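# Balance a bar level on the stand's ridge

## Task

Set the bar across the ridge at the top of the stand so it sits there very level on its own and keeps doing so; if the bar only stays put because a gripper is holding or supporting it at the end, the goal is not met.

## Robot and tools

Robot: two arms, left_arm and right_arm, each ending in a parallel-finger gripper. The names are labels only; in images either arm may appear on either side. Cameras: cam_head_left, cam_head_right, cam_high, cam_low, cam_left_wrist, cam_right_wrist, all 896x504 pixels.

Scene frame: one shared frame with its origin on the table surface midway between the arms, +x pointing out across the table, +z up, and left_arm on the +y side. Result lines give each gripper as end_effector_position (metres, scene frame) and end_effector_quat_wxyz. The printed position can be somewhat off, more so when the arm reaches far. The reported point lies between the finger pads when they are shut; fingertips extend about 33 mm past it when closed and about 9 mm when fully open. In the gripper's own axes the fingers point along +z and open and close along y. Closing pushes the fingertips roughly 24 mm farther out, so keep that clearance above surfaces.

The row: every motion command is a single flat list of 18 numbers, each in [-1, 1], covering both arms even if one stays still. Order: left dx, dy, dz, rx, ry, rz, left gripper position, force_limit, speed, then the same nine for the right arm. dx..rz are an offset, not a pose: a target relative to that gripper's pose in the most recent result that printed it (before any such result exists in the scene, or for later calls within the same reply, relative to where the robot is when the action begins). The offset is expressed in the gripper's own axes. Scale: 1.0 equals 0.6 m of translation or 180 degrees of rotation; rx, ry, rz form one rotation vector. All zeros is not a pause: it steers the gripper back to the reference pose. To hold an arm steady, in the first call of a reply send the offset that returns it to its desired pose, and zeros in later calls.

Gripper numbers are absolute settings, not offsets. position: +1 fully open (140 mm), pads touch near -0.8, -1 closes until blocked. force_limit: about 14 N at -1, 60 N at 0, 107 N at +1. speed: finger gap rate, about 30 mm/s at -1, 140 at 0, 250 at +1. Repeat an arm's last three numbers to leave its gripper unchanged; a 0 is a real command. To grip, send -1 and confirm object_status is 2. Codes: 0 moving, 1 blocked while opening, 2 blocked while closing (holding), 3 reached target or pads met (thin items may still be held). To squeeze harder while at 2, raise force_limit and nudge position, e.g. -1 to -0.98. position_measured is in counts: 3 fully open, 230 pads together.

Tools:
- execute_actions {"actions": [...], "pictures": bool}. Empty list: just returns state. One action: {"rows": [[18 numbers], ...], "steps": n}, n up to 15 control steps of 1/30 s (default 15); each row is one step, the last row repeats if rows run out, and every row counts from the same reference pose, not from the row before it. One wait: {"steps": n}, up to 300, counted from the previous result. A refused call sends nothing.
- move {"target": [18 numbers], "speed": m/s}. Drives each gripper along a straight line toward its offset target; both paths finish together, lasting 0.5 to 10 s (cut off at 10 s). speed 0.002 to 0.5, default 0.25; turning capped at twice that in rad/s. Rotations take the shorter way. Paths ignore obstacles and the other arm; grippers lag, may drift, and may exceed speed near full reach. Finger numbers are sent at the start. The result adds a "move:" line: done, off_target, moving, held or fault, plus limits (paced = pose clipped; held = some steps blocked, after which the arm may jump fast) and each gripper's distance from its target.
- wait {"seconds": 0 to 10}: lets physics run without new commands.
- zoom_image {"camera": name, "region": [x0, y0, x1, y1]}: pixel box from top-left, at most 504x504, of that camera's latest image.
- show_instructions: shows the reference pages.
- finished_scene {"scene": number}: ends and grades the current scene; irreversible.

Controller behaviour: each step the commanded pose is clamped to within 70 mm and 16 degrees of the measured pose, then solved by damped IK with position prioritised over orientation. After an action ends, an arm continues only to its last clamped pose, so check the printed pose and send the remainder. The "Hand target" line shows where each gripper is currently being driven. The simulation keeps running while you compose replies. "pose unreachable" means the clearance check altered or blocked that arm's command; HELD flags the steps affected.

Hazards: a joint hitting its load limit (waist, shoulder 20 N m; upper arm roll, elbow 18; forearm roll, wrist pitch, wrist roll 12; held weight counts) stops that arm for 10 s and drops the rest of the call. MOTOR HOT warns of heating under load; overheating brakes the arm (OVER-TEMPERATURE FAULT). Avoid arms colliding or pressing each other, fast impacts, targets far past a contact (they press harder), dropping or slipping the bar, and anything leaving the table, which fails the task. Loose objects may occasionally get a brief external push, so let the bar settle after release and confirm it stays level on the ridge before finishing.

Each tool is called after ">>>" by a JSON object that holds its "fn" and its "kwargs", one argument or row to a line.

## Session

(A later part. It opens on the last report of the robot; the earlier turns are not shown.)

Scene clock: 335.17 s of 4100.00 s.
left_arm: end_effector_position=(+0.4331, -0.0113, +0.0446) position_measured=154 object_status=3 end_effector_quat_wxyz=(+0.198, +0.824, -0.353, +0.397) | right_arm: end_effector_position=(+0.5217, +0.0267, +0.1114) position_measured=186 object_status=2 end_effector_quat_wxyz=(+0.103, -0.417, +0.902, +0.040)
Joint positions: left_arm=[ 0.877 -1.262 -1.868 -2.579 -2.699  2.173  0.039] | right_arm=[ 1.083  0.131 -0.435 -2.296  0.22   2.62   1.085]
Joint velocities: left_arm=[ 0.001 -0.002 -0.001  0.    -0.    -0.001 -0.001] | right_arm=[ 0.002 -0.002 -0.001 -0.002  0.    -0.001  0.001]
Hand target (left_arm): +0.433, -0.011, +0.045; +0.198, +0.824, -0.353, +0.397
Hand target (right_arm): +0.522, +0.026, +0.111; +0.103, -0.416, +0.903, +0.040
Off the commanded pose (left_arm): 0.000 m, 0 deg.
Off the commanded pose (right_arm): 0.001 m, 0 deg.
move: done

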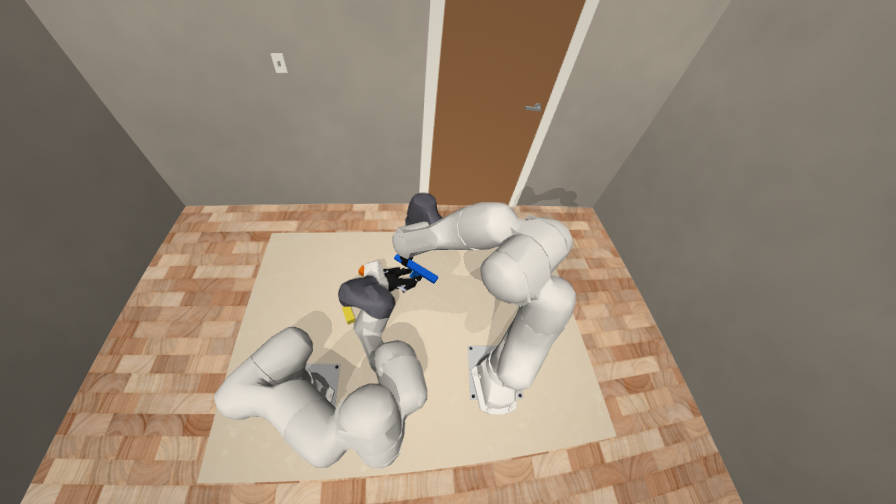

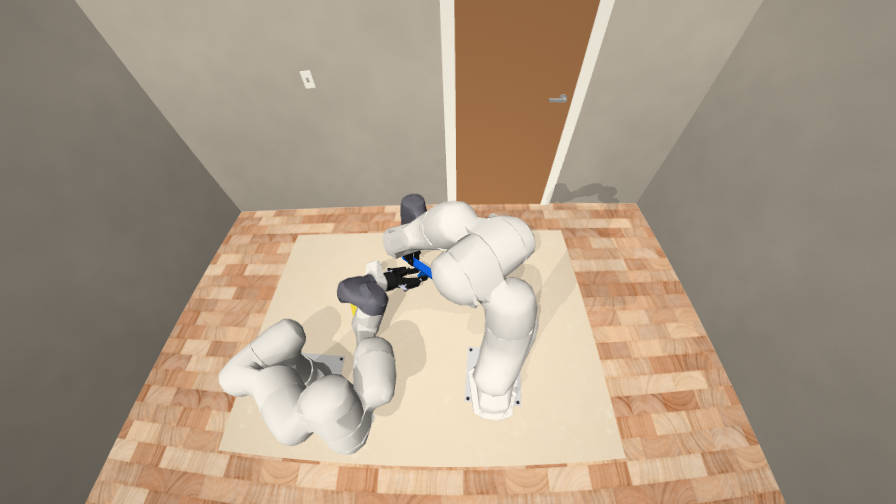

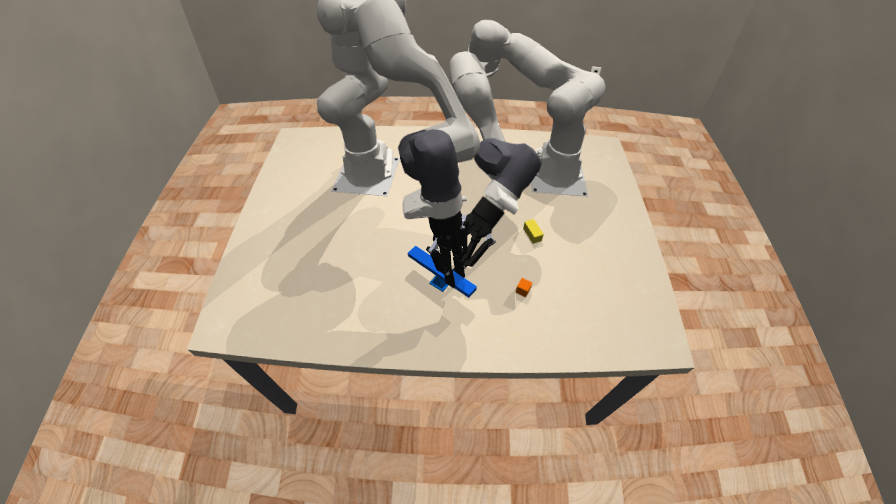

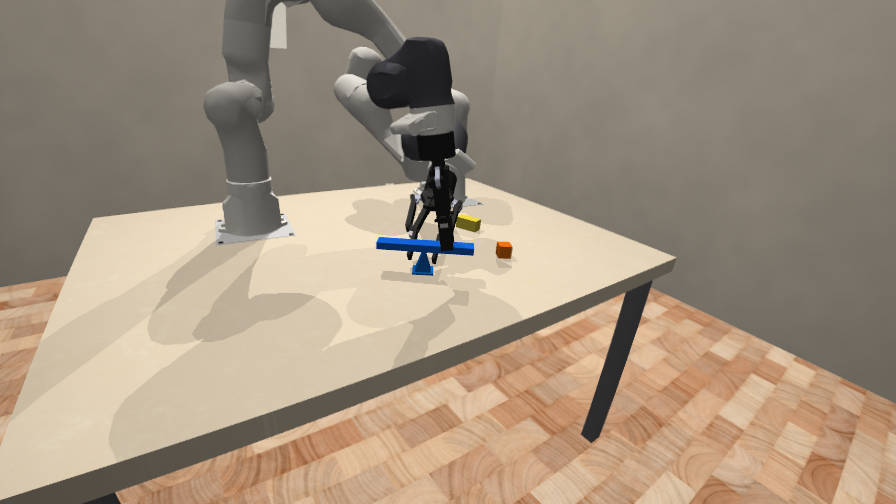

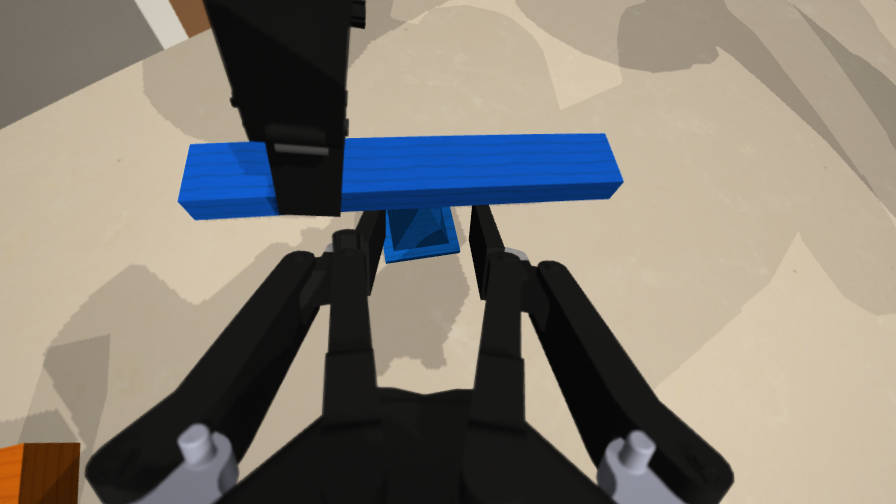

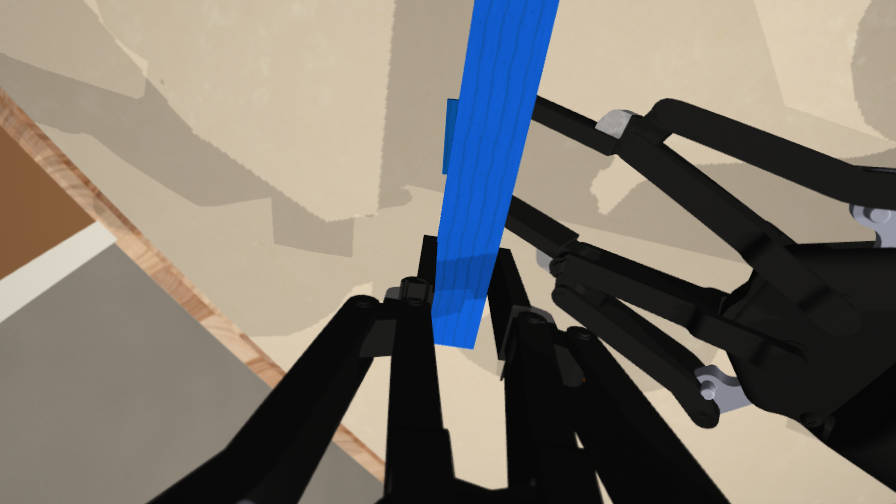

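Good, 62–63. Release, then lower catcher a bit.

>>> {"fn": "move", "kwargs": {
  "target": [0,0,0,0,0,0,-0.2,-0.8,-0.8,0,0,0,0,0,0,-0.35,0.1,-1],
  "speed": 0.003
}}

>>> {"fn": "move", "kwargs": {
  "target": [-0.003,0,0.002,0,0,0,-0.2,-0.8,-0.8,0,0,0,0,0,0,-0.33,0.1,-1],
  "speed": 0.003
}}

>>> {"fn": "wait", "kwargs": {
  "seconds": 1
}}

>>> {"fn": "zoom_image", "kwargs": {
  "camera": "cam_low",
  "region": [360,200,490,290]
}}

Scene clock: 339.13 s of 4100.00 s.
left_arm: end_effector_position=(+0.4331, -0.0113, +0.0446) position_measured=154 object_status=3 end_effector_quat_wxyz=(+0.198, +0.824, -0.353, +0.397) | right_arm: end_effector_position=(+0.5217, +0.0266, +0.1114) position_measured=173 object_status=3 end_effector_quat_wxyz=(+0.103, -0.417, +0.902, +0.040)
Joint positions: left_arm=[ 0.877 -1.262 -1.868 -2.579 -2.699  2.173  0.039] | right_arm=[ 1.083  0.131 -0.435 -2.297  0.219  2.62   1.085]
Joint velocities: left_arm=[-0.     0.001 -0.001 -0.002  0.001  0.001  0.001] | right_arm=[-0.001  0.    -0.001 -0.001  0.    -0.001 -0.   ]
Hand target (left_arm): +0.433, -0.011, +0.045; +0.198, +0.824, -0.353, +0.397
Hand target (right_arm): +0.522, +0.027, +0.111; +0.103, -0.417, +0.902, +0.040
Off the commanded pose (left_arm): 0.000 m, 0 deg.
Off the commanded pose (right_arm): 0.000 m, 0 deg.
After step 90, 0.27 s passed at rest.
move: done

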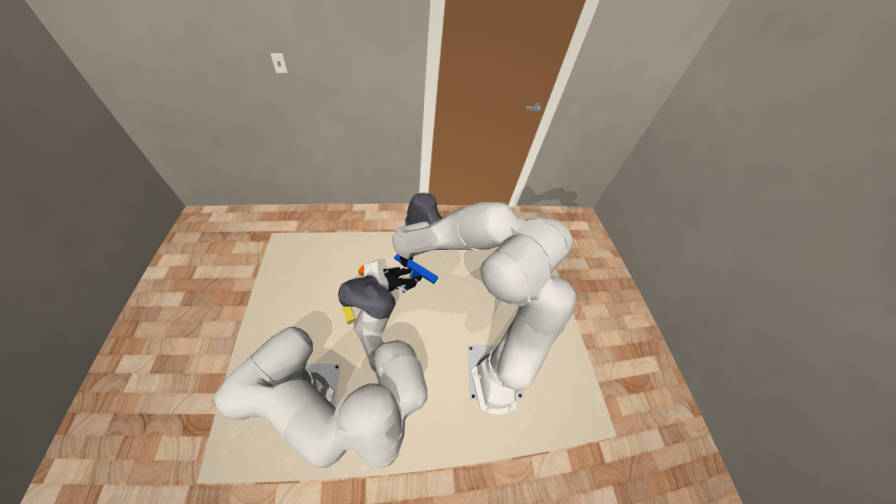

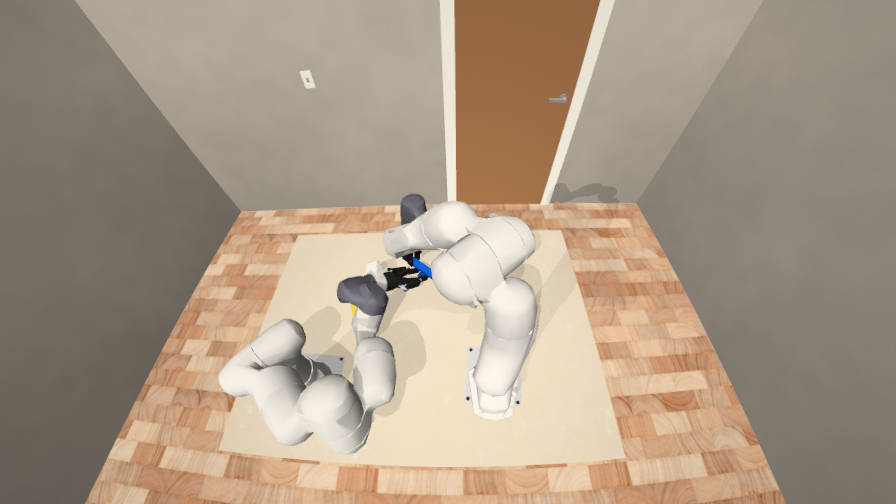

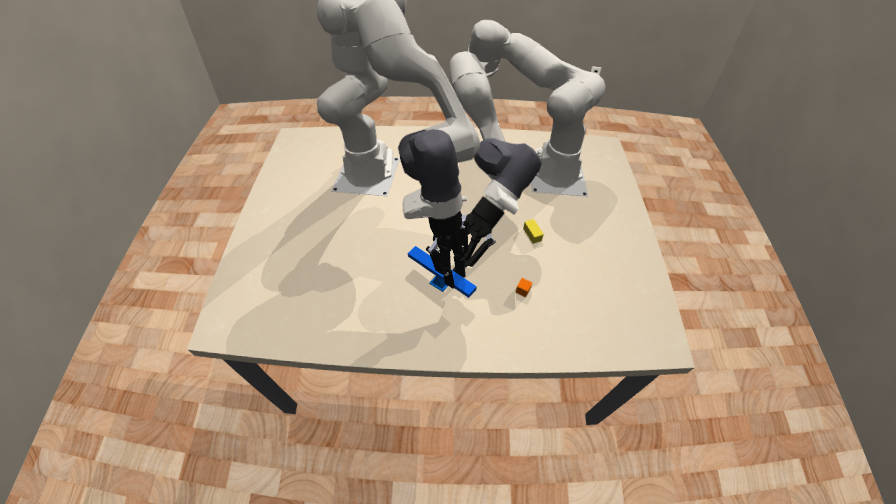

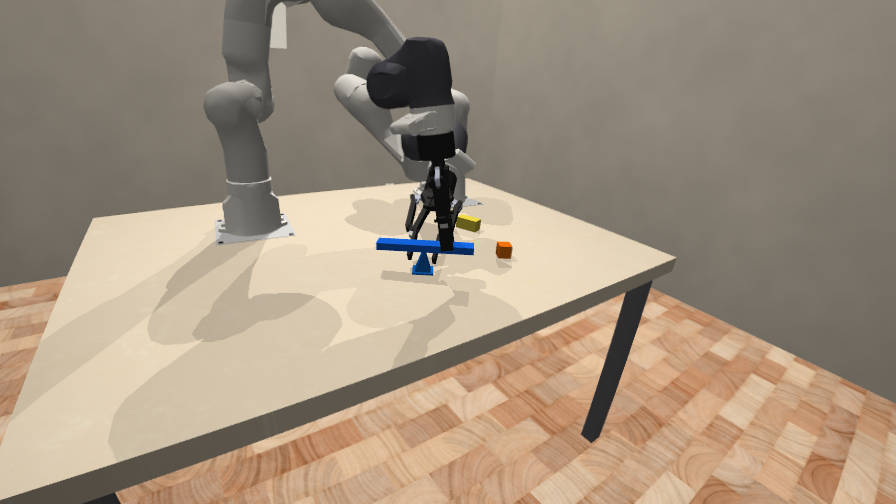

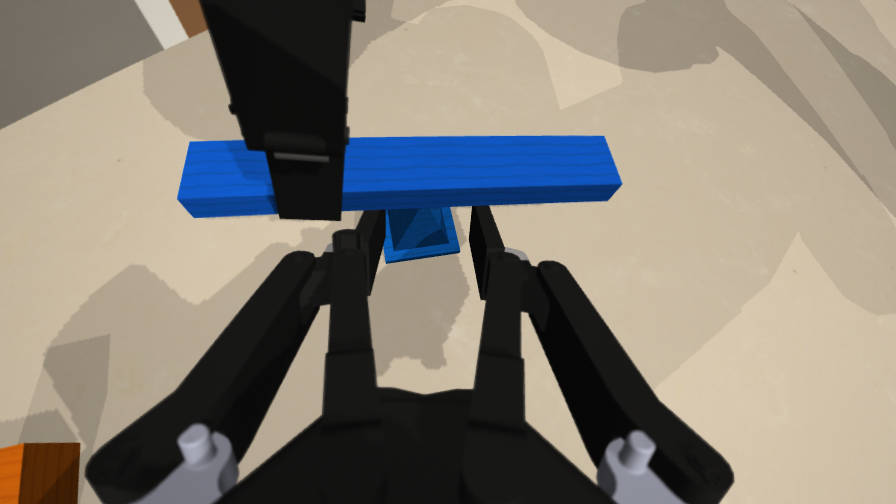

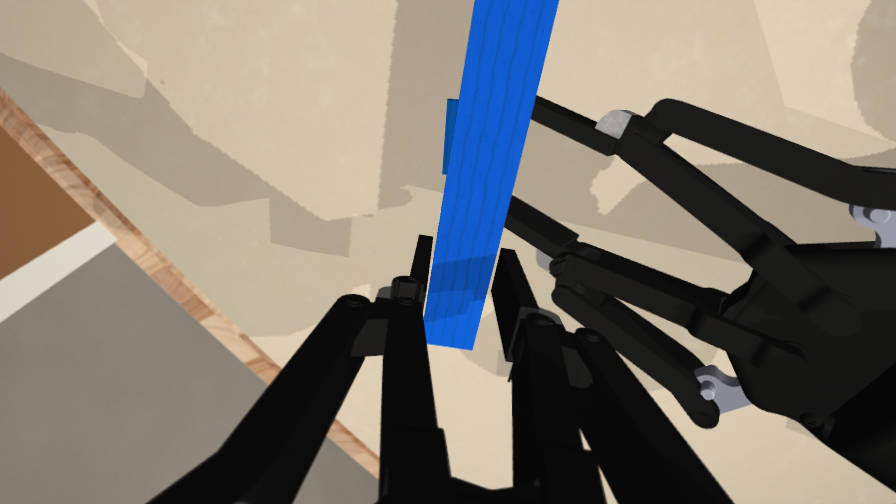

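Scene clock: 340.07 s of 4100.00 s.
left_arm: end_effector_position=(+0.4324, -0.0108, +0.0424) position_measured=154 object_status=3 end_effector_quat_wxyz=(+0.198, +0.824, -0.353, +0.396) | right_arm: end_effector_position=(+0.5217, +0.0266, +0.1114) position_measured=171 object_status=3 end_effector_quat_wxyz=(+0.103, -0.417, +0.902, +0.040)
Joint positions: left_arm=[ 0.878 -1.262 -1.872 -2.578 -2.701  2.173  0.039] | right_arm=[ 1.083  0.131 -0.435 -2.297  0.219  2.62   1.085]
Joint velocities: left_arm=[-0.001 -0.001  0.     0.001 -0.002  0.001  0.001] | right_arm=[ 0.002  0.001  0.     0.    -0.001 -0.001  0.001]
Hand target (left_arm): +0.433, -0.011, +0.042; +0.198, +0.824, -0.353, +0.397
Hand target (right_arm): +0.522, +0.027, +0.111; +0.103, -0.417, +0.902, +0.040
Off the commanded pose (left_arm): 0.001 m, 0 deg.
Off the commanded pose (right_arm): 0.000 m, 0 deg.
move: done

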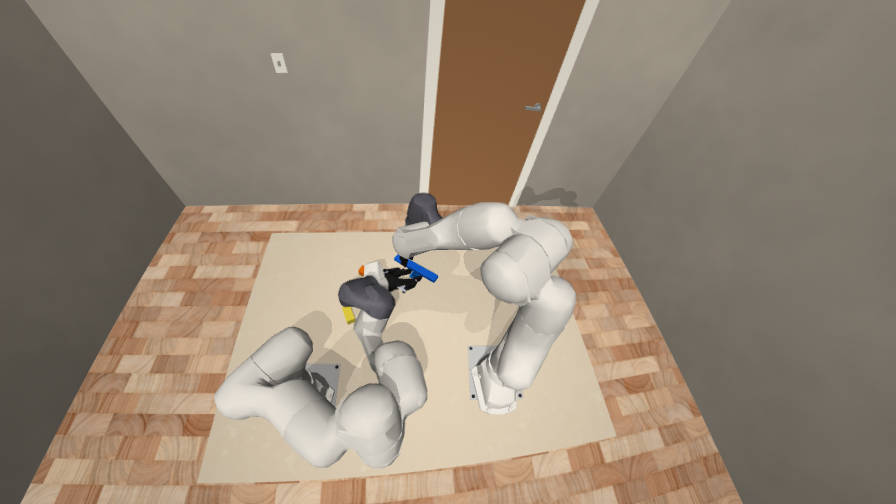

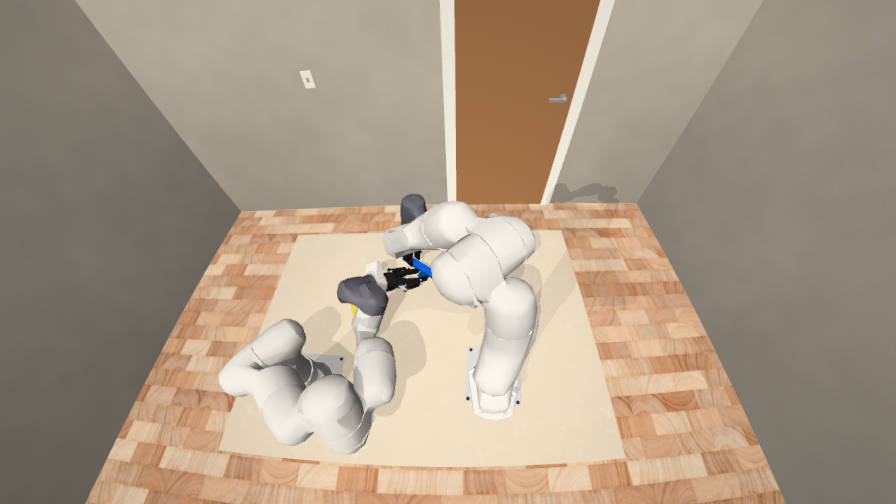

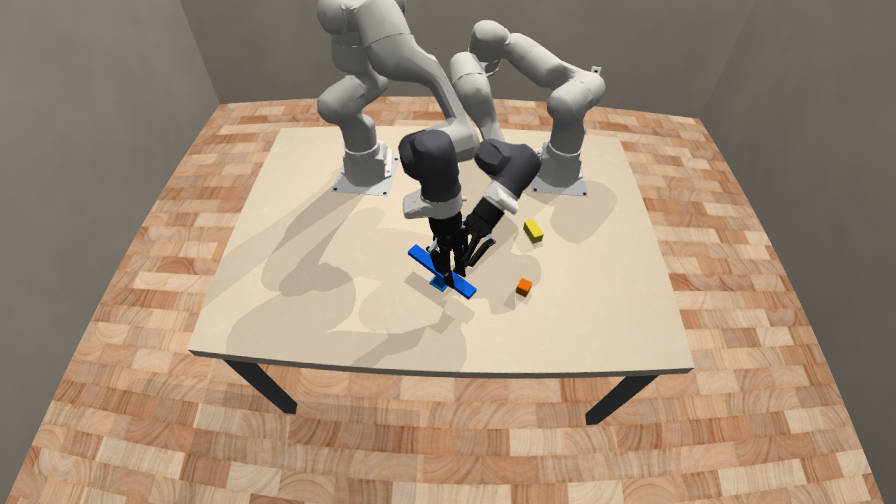

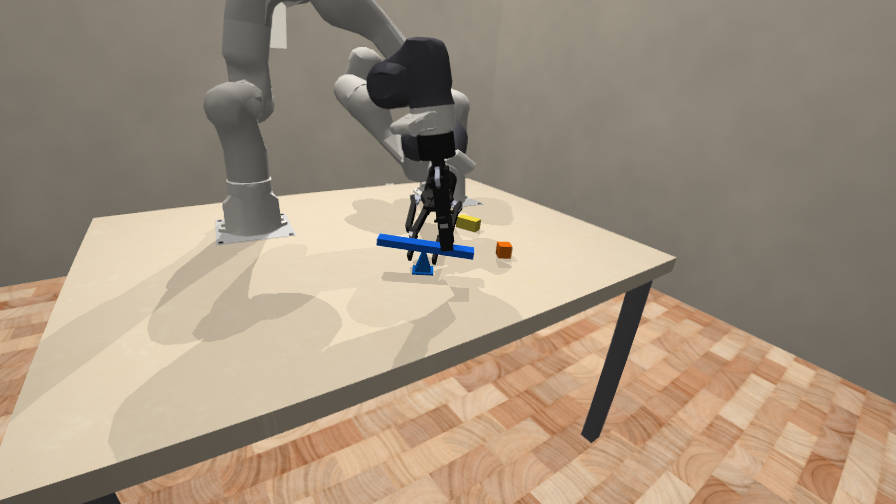

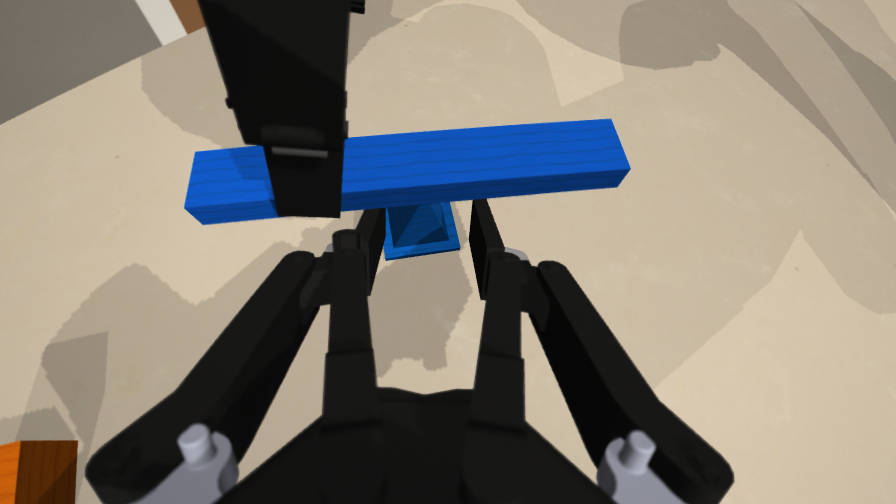

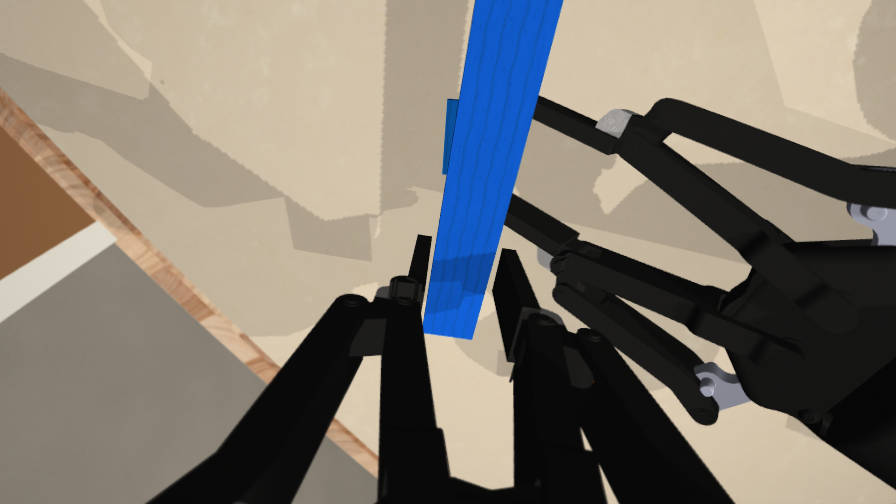

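Scene clock: 341.07 s of 4100.00 s.
left_arm: end_effector_position=(+0.4324, -0.0108, +0.0423) position_measured=154 object_status=3 end_effector_quat_wxyz=(+0.198, +0.824, -0.353, +0.396) | right_arm: end_effector_position=(+0.5217, +0.0266, +0.1114) position_measured=171 object_status=3 end_effector_quat_wxyz=(+0.103, -0.417, +0.902, +0.040)
Joint positions: left_arm=[ 0.878 -1.262 -1.872 -2.578 -2.701  2.173  0.039] | right_arm=[ 1.083  0.131 -0.435 -2.297  0.219  2.62   1.085]
Joint velocities: left_arm=[-0.     0.    -0.001  0.001 -0.     0.     0.001] | right_arm=[ 0.    -0.     0.001 -0.     0.002 -0.    -0.001]
Hand target (left_arm): +0.433, -0.011, +0.042; +0.198, +0.824, -0.353, +0.397
Hand target (right_arm): +0.522, +0.027, +0.111; +0.103, -0.417, +0.902, +0.040
Off the commanded pose (left_arm): 0.001 m, 0 deg.
Off the commanded pose (right_arm): 0.000 m, 0 deg.
Steps of this call (steps 1 to 30: nothing new was sent). Readings (end_effector_position | what the end effector reports):
1: left_arm (+0.4324, -0.0108, +0.0424) | right_arm (+0.5217, +0.0266, +0.1114) | left_arm position_measured=154 object_status=3 | right_arm position_measured=171 object_status=3
2: left_arm (+0.4324, -0.0108, +0.0424) | right_arm (+0.5217, +0.0266, +0.1114) | left_arm position_measured=154 object_status=3 | right_arm position_measured=171 object_status=3
4: left_arm (+0.4324, -0.0108, +0.0424) | right_arm (+0.5217, +0.0266, +0.1114) | left_arm position_measured=154 object_status=3 | right_arm position_measured=171 object_status=3
8: left_arm (+0.4324, -0.0108, +0.0424) | right_arm (+0.5217, +0.0266, +0.1114) | left_arm position_measured=154 object_status=3 | right_arm position_measured=171 object_status=3
30: the state above

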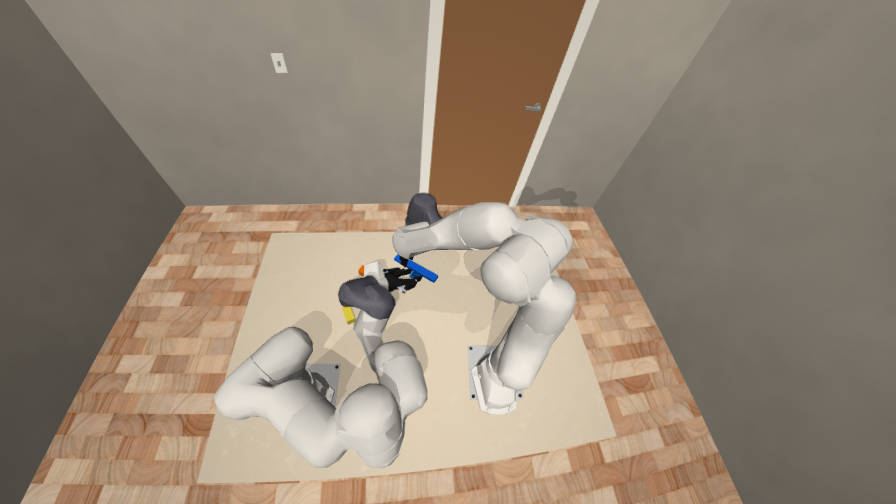

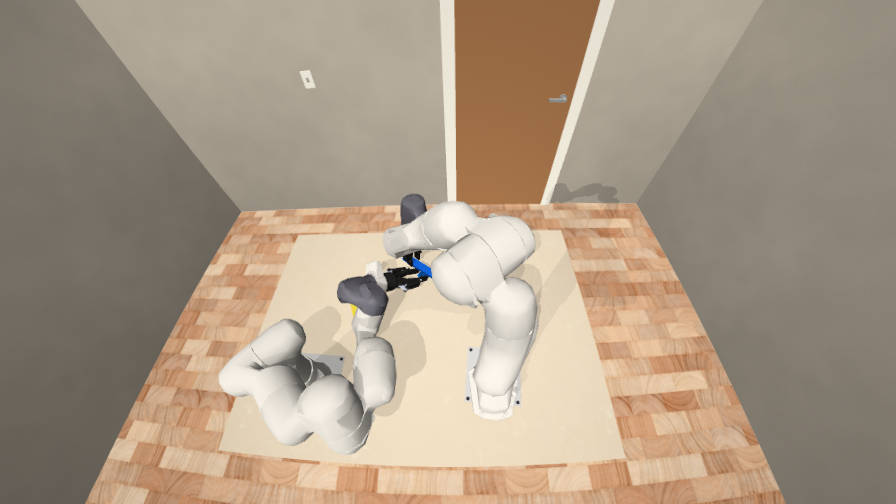

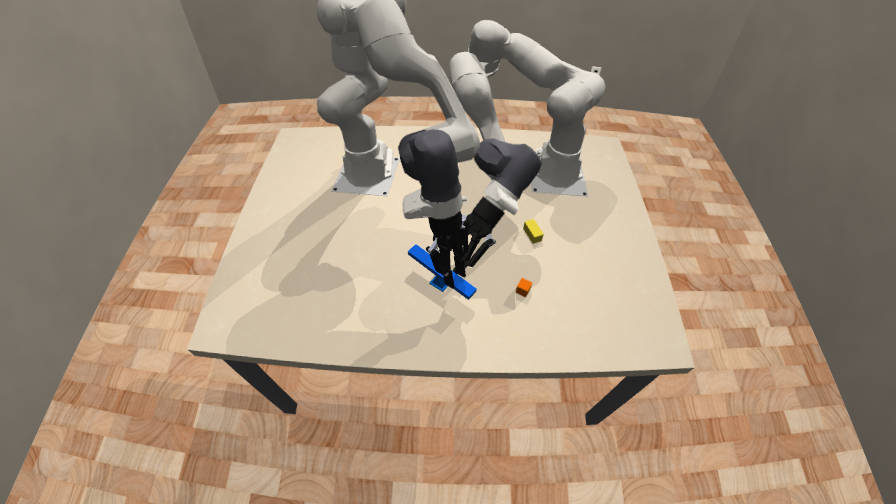

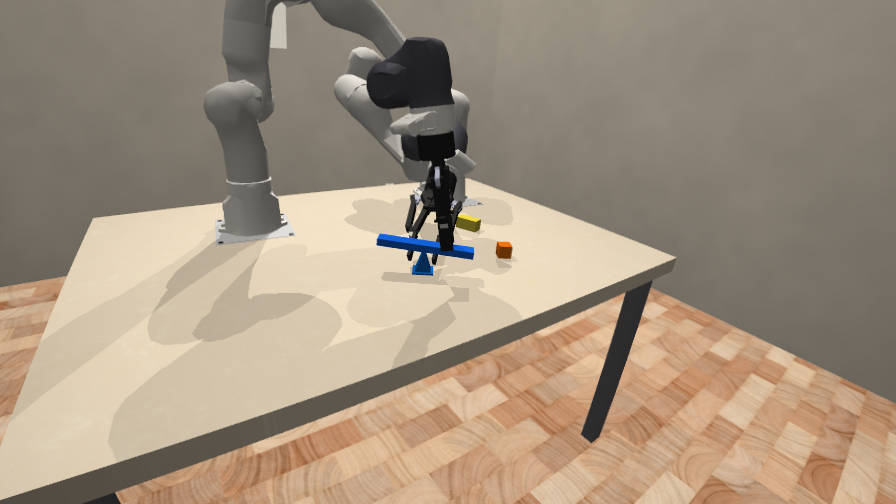

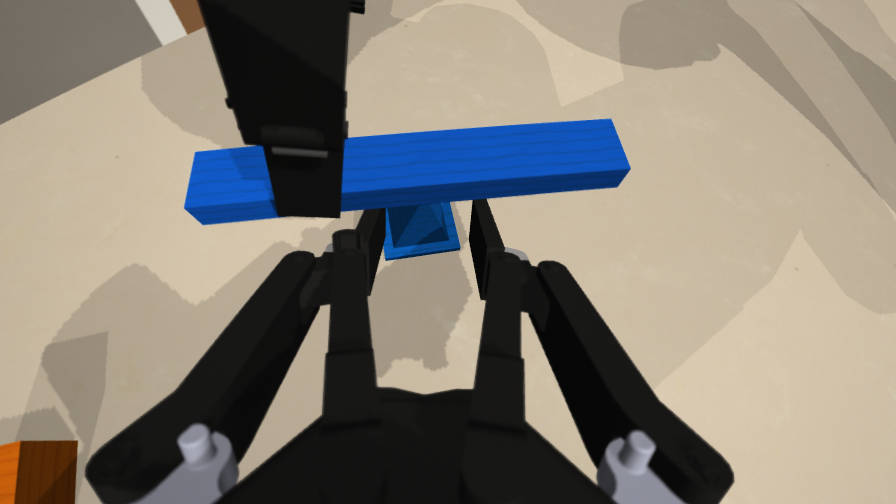

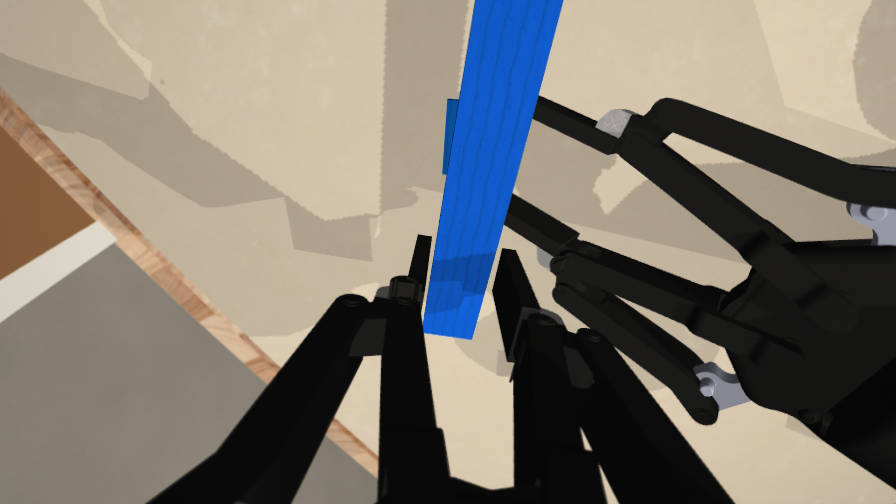

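Region (360, 200, 490, 290) of cam_low's 896x504 image, scaled by 3.877, with more detail than that image has; it fills the top 349 rows of this view, and the rest is white.

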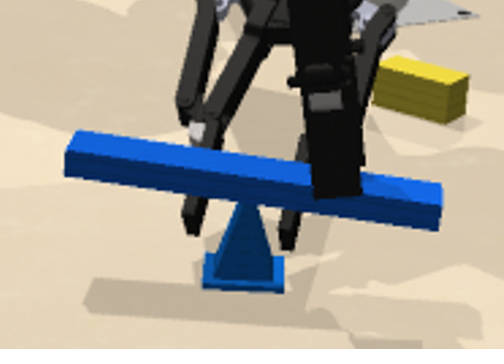

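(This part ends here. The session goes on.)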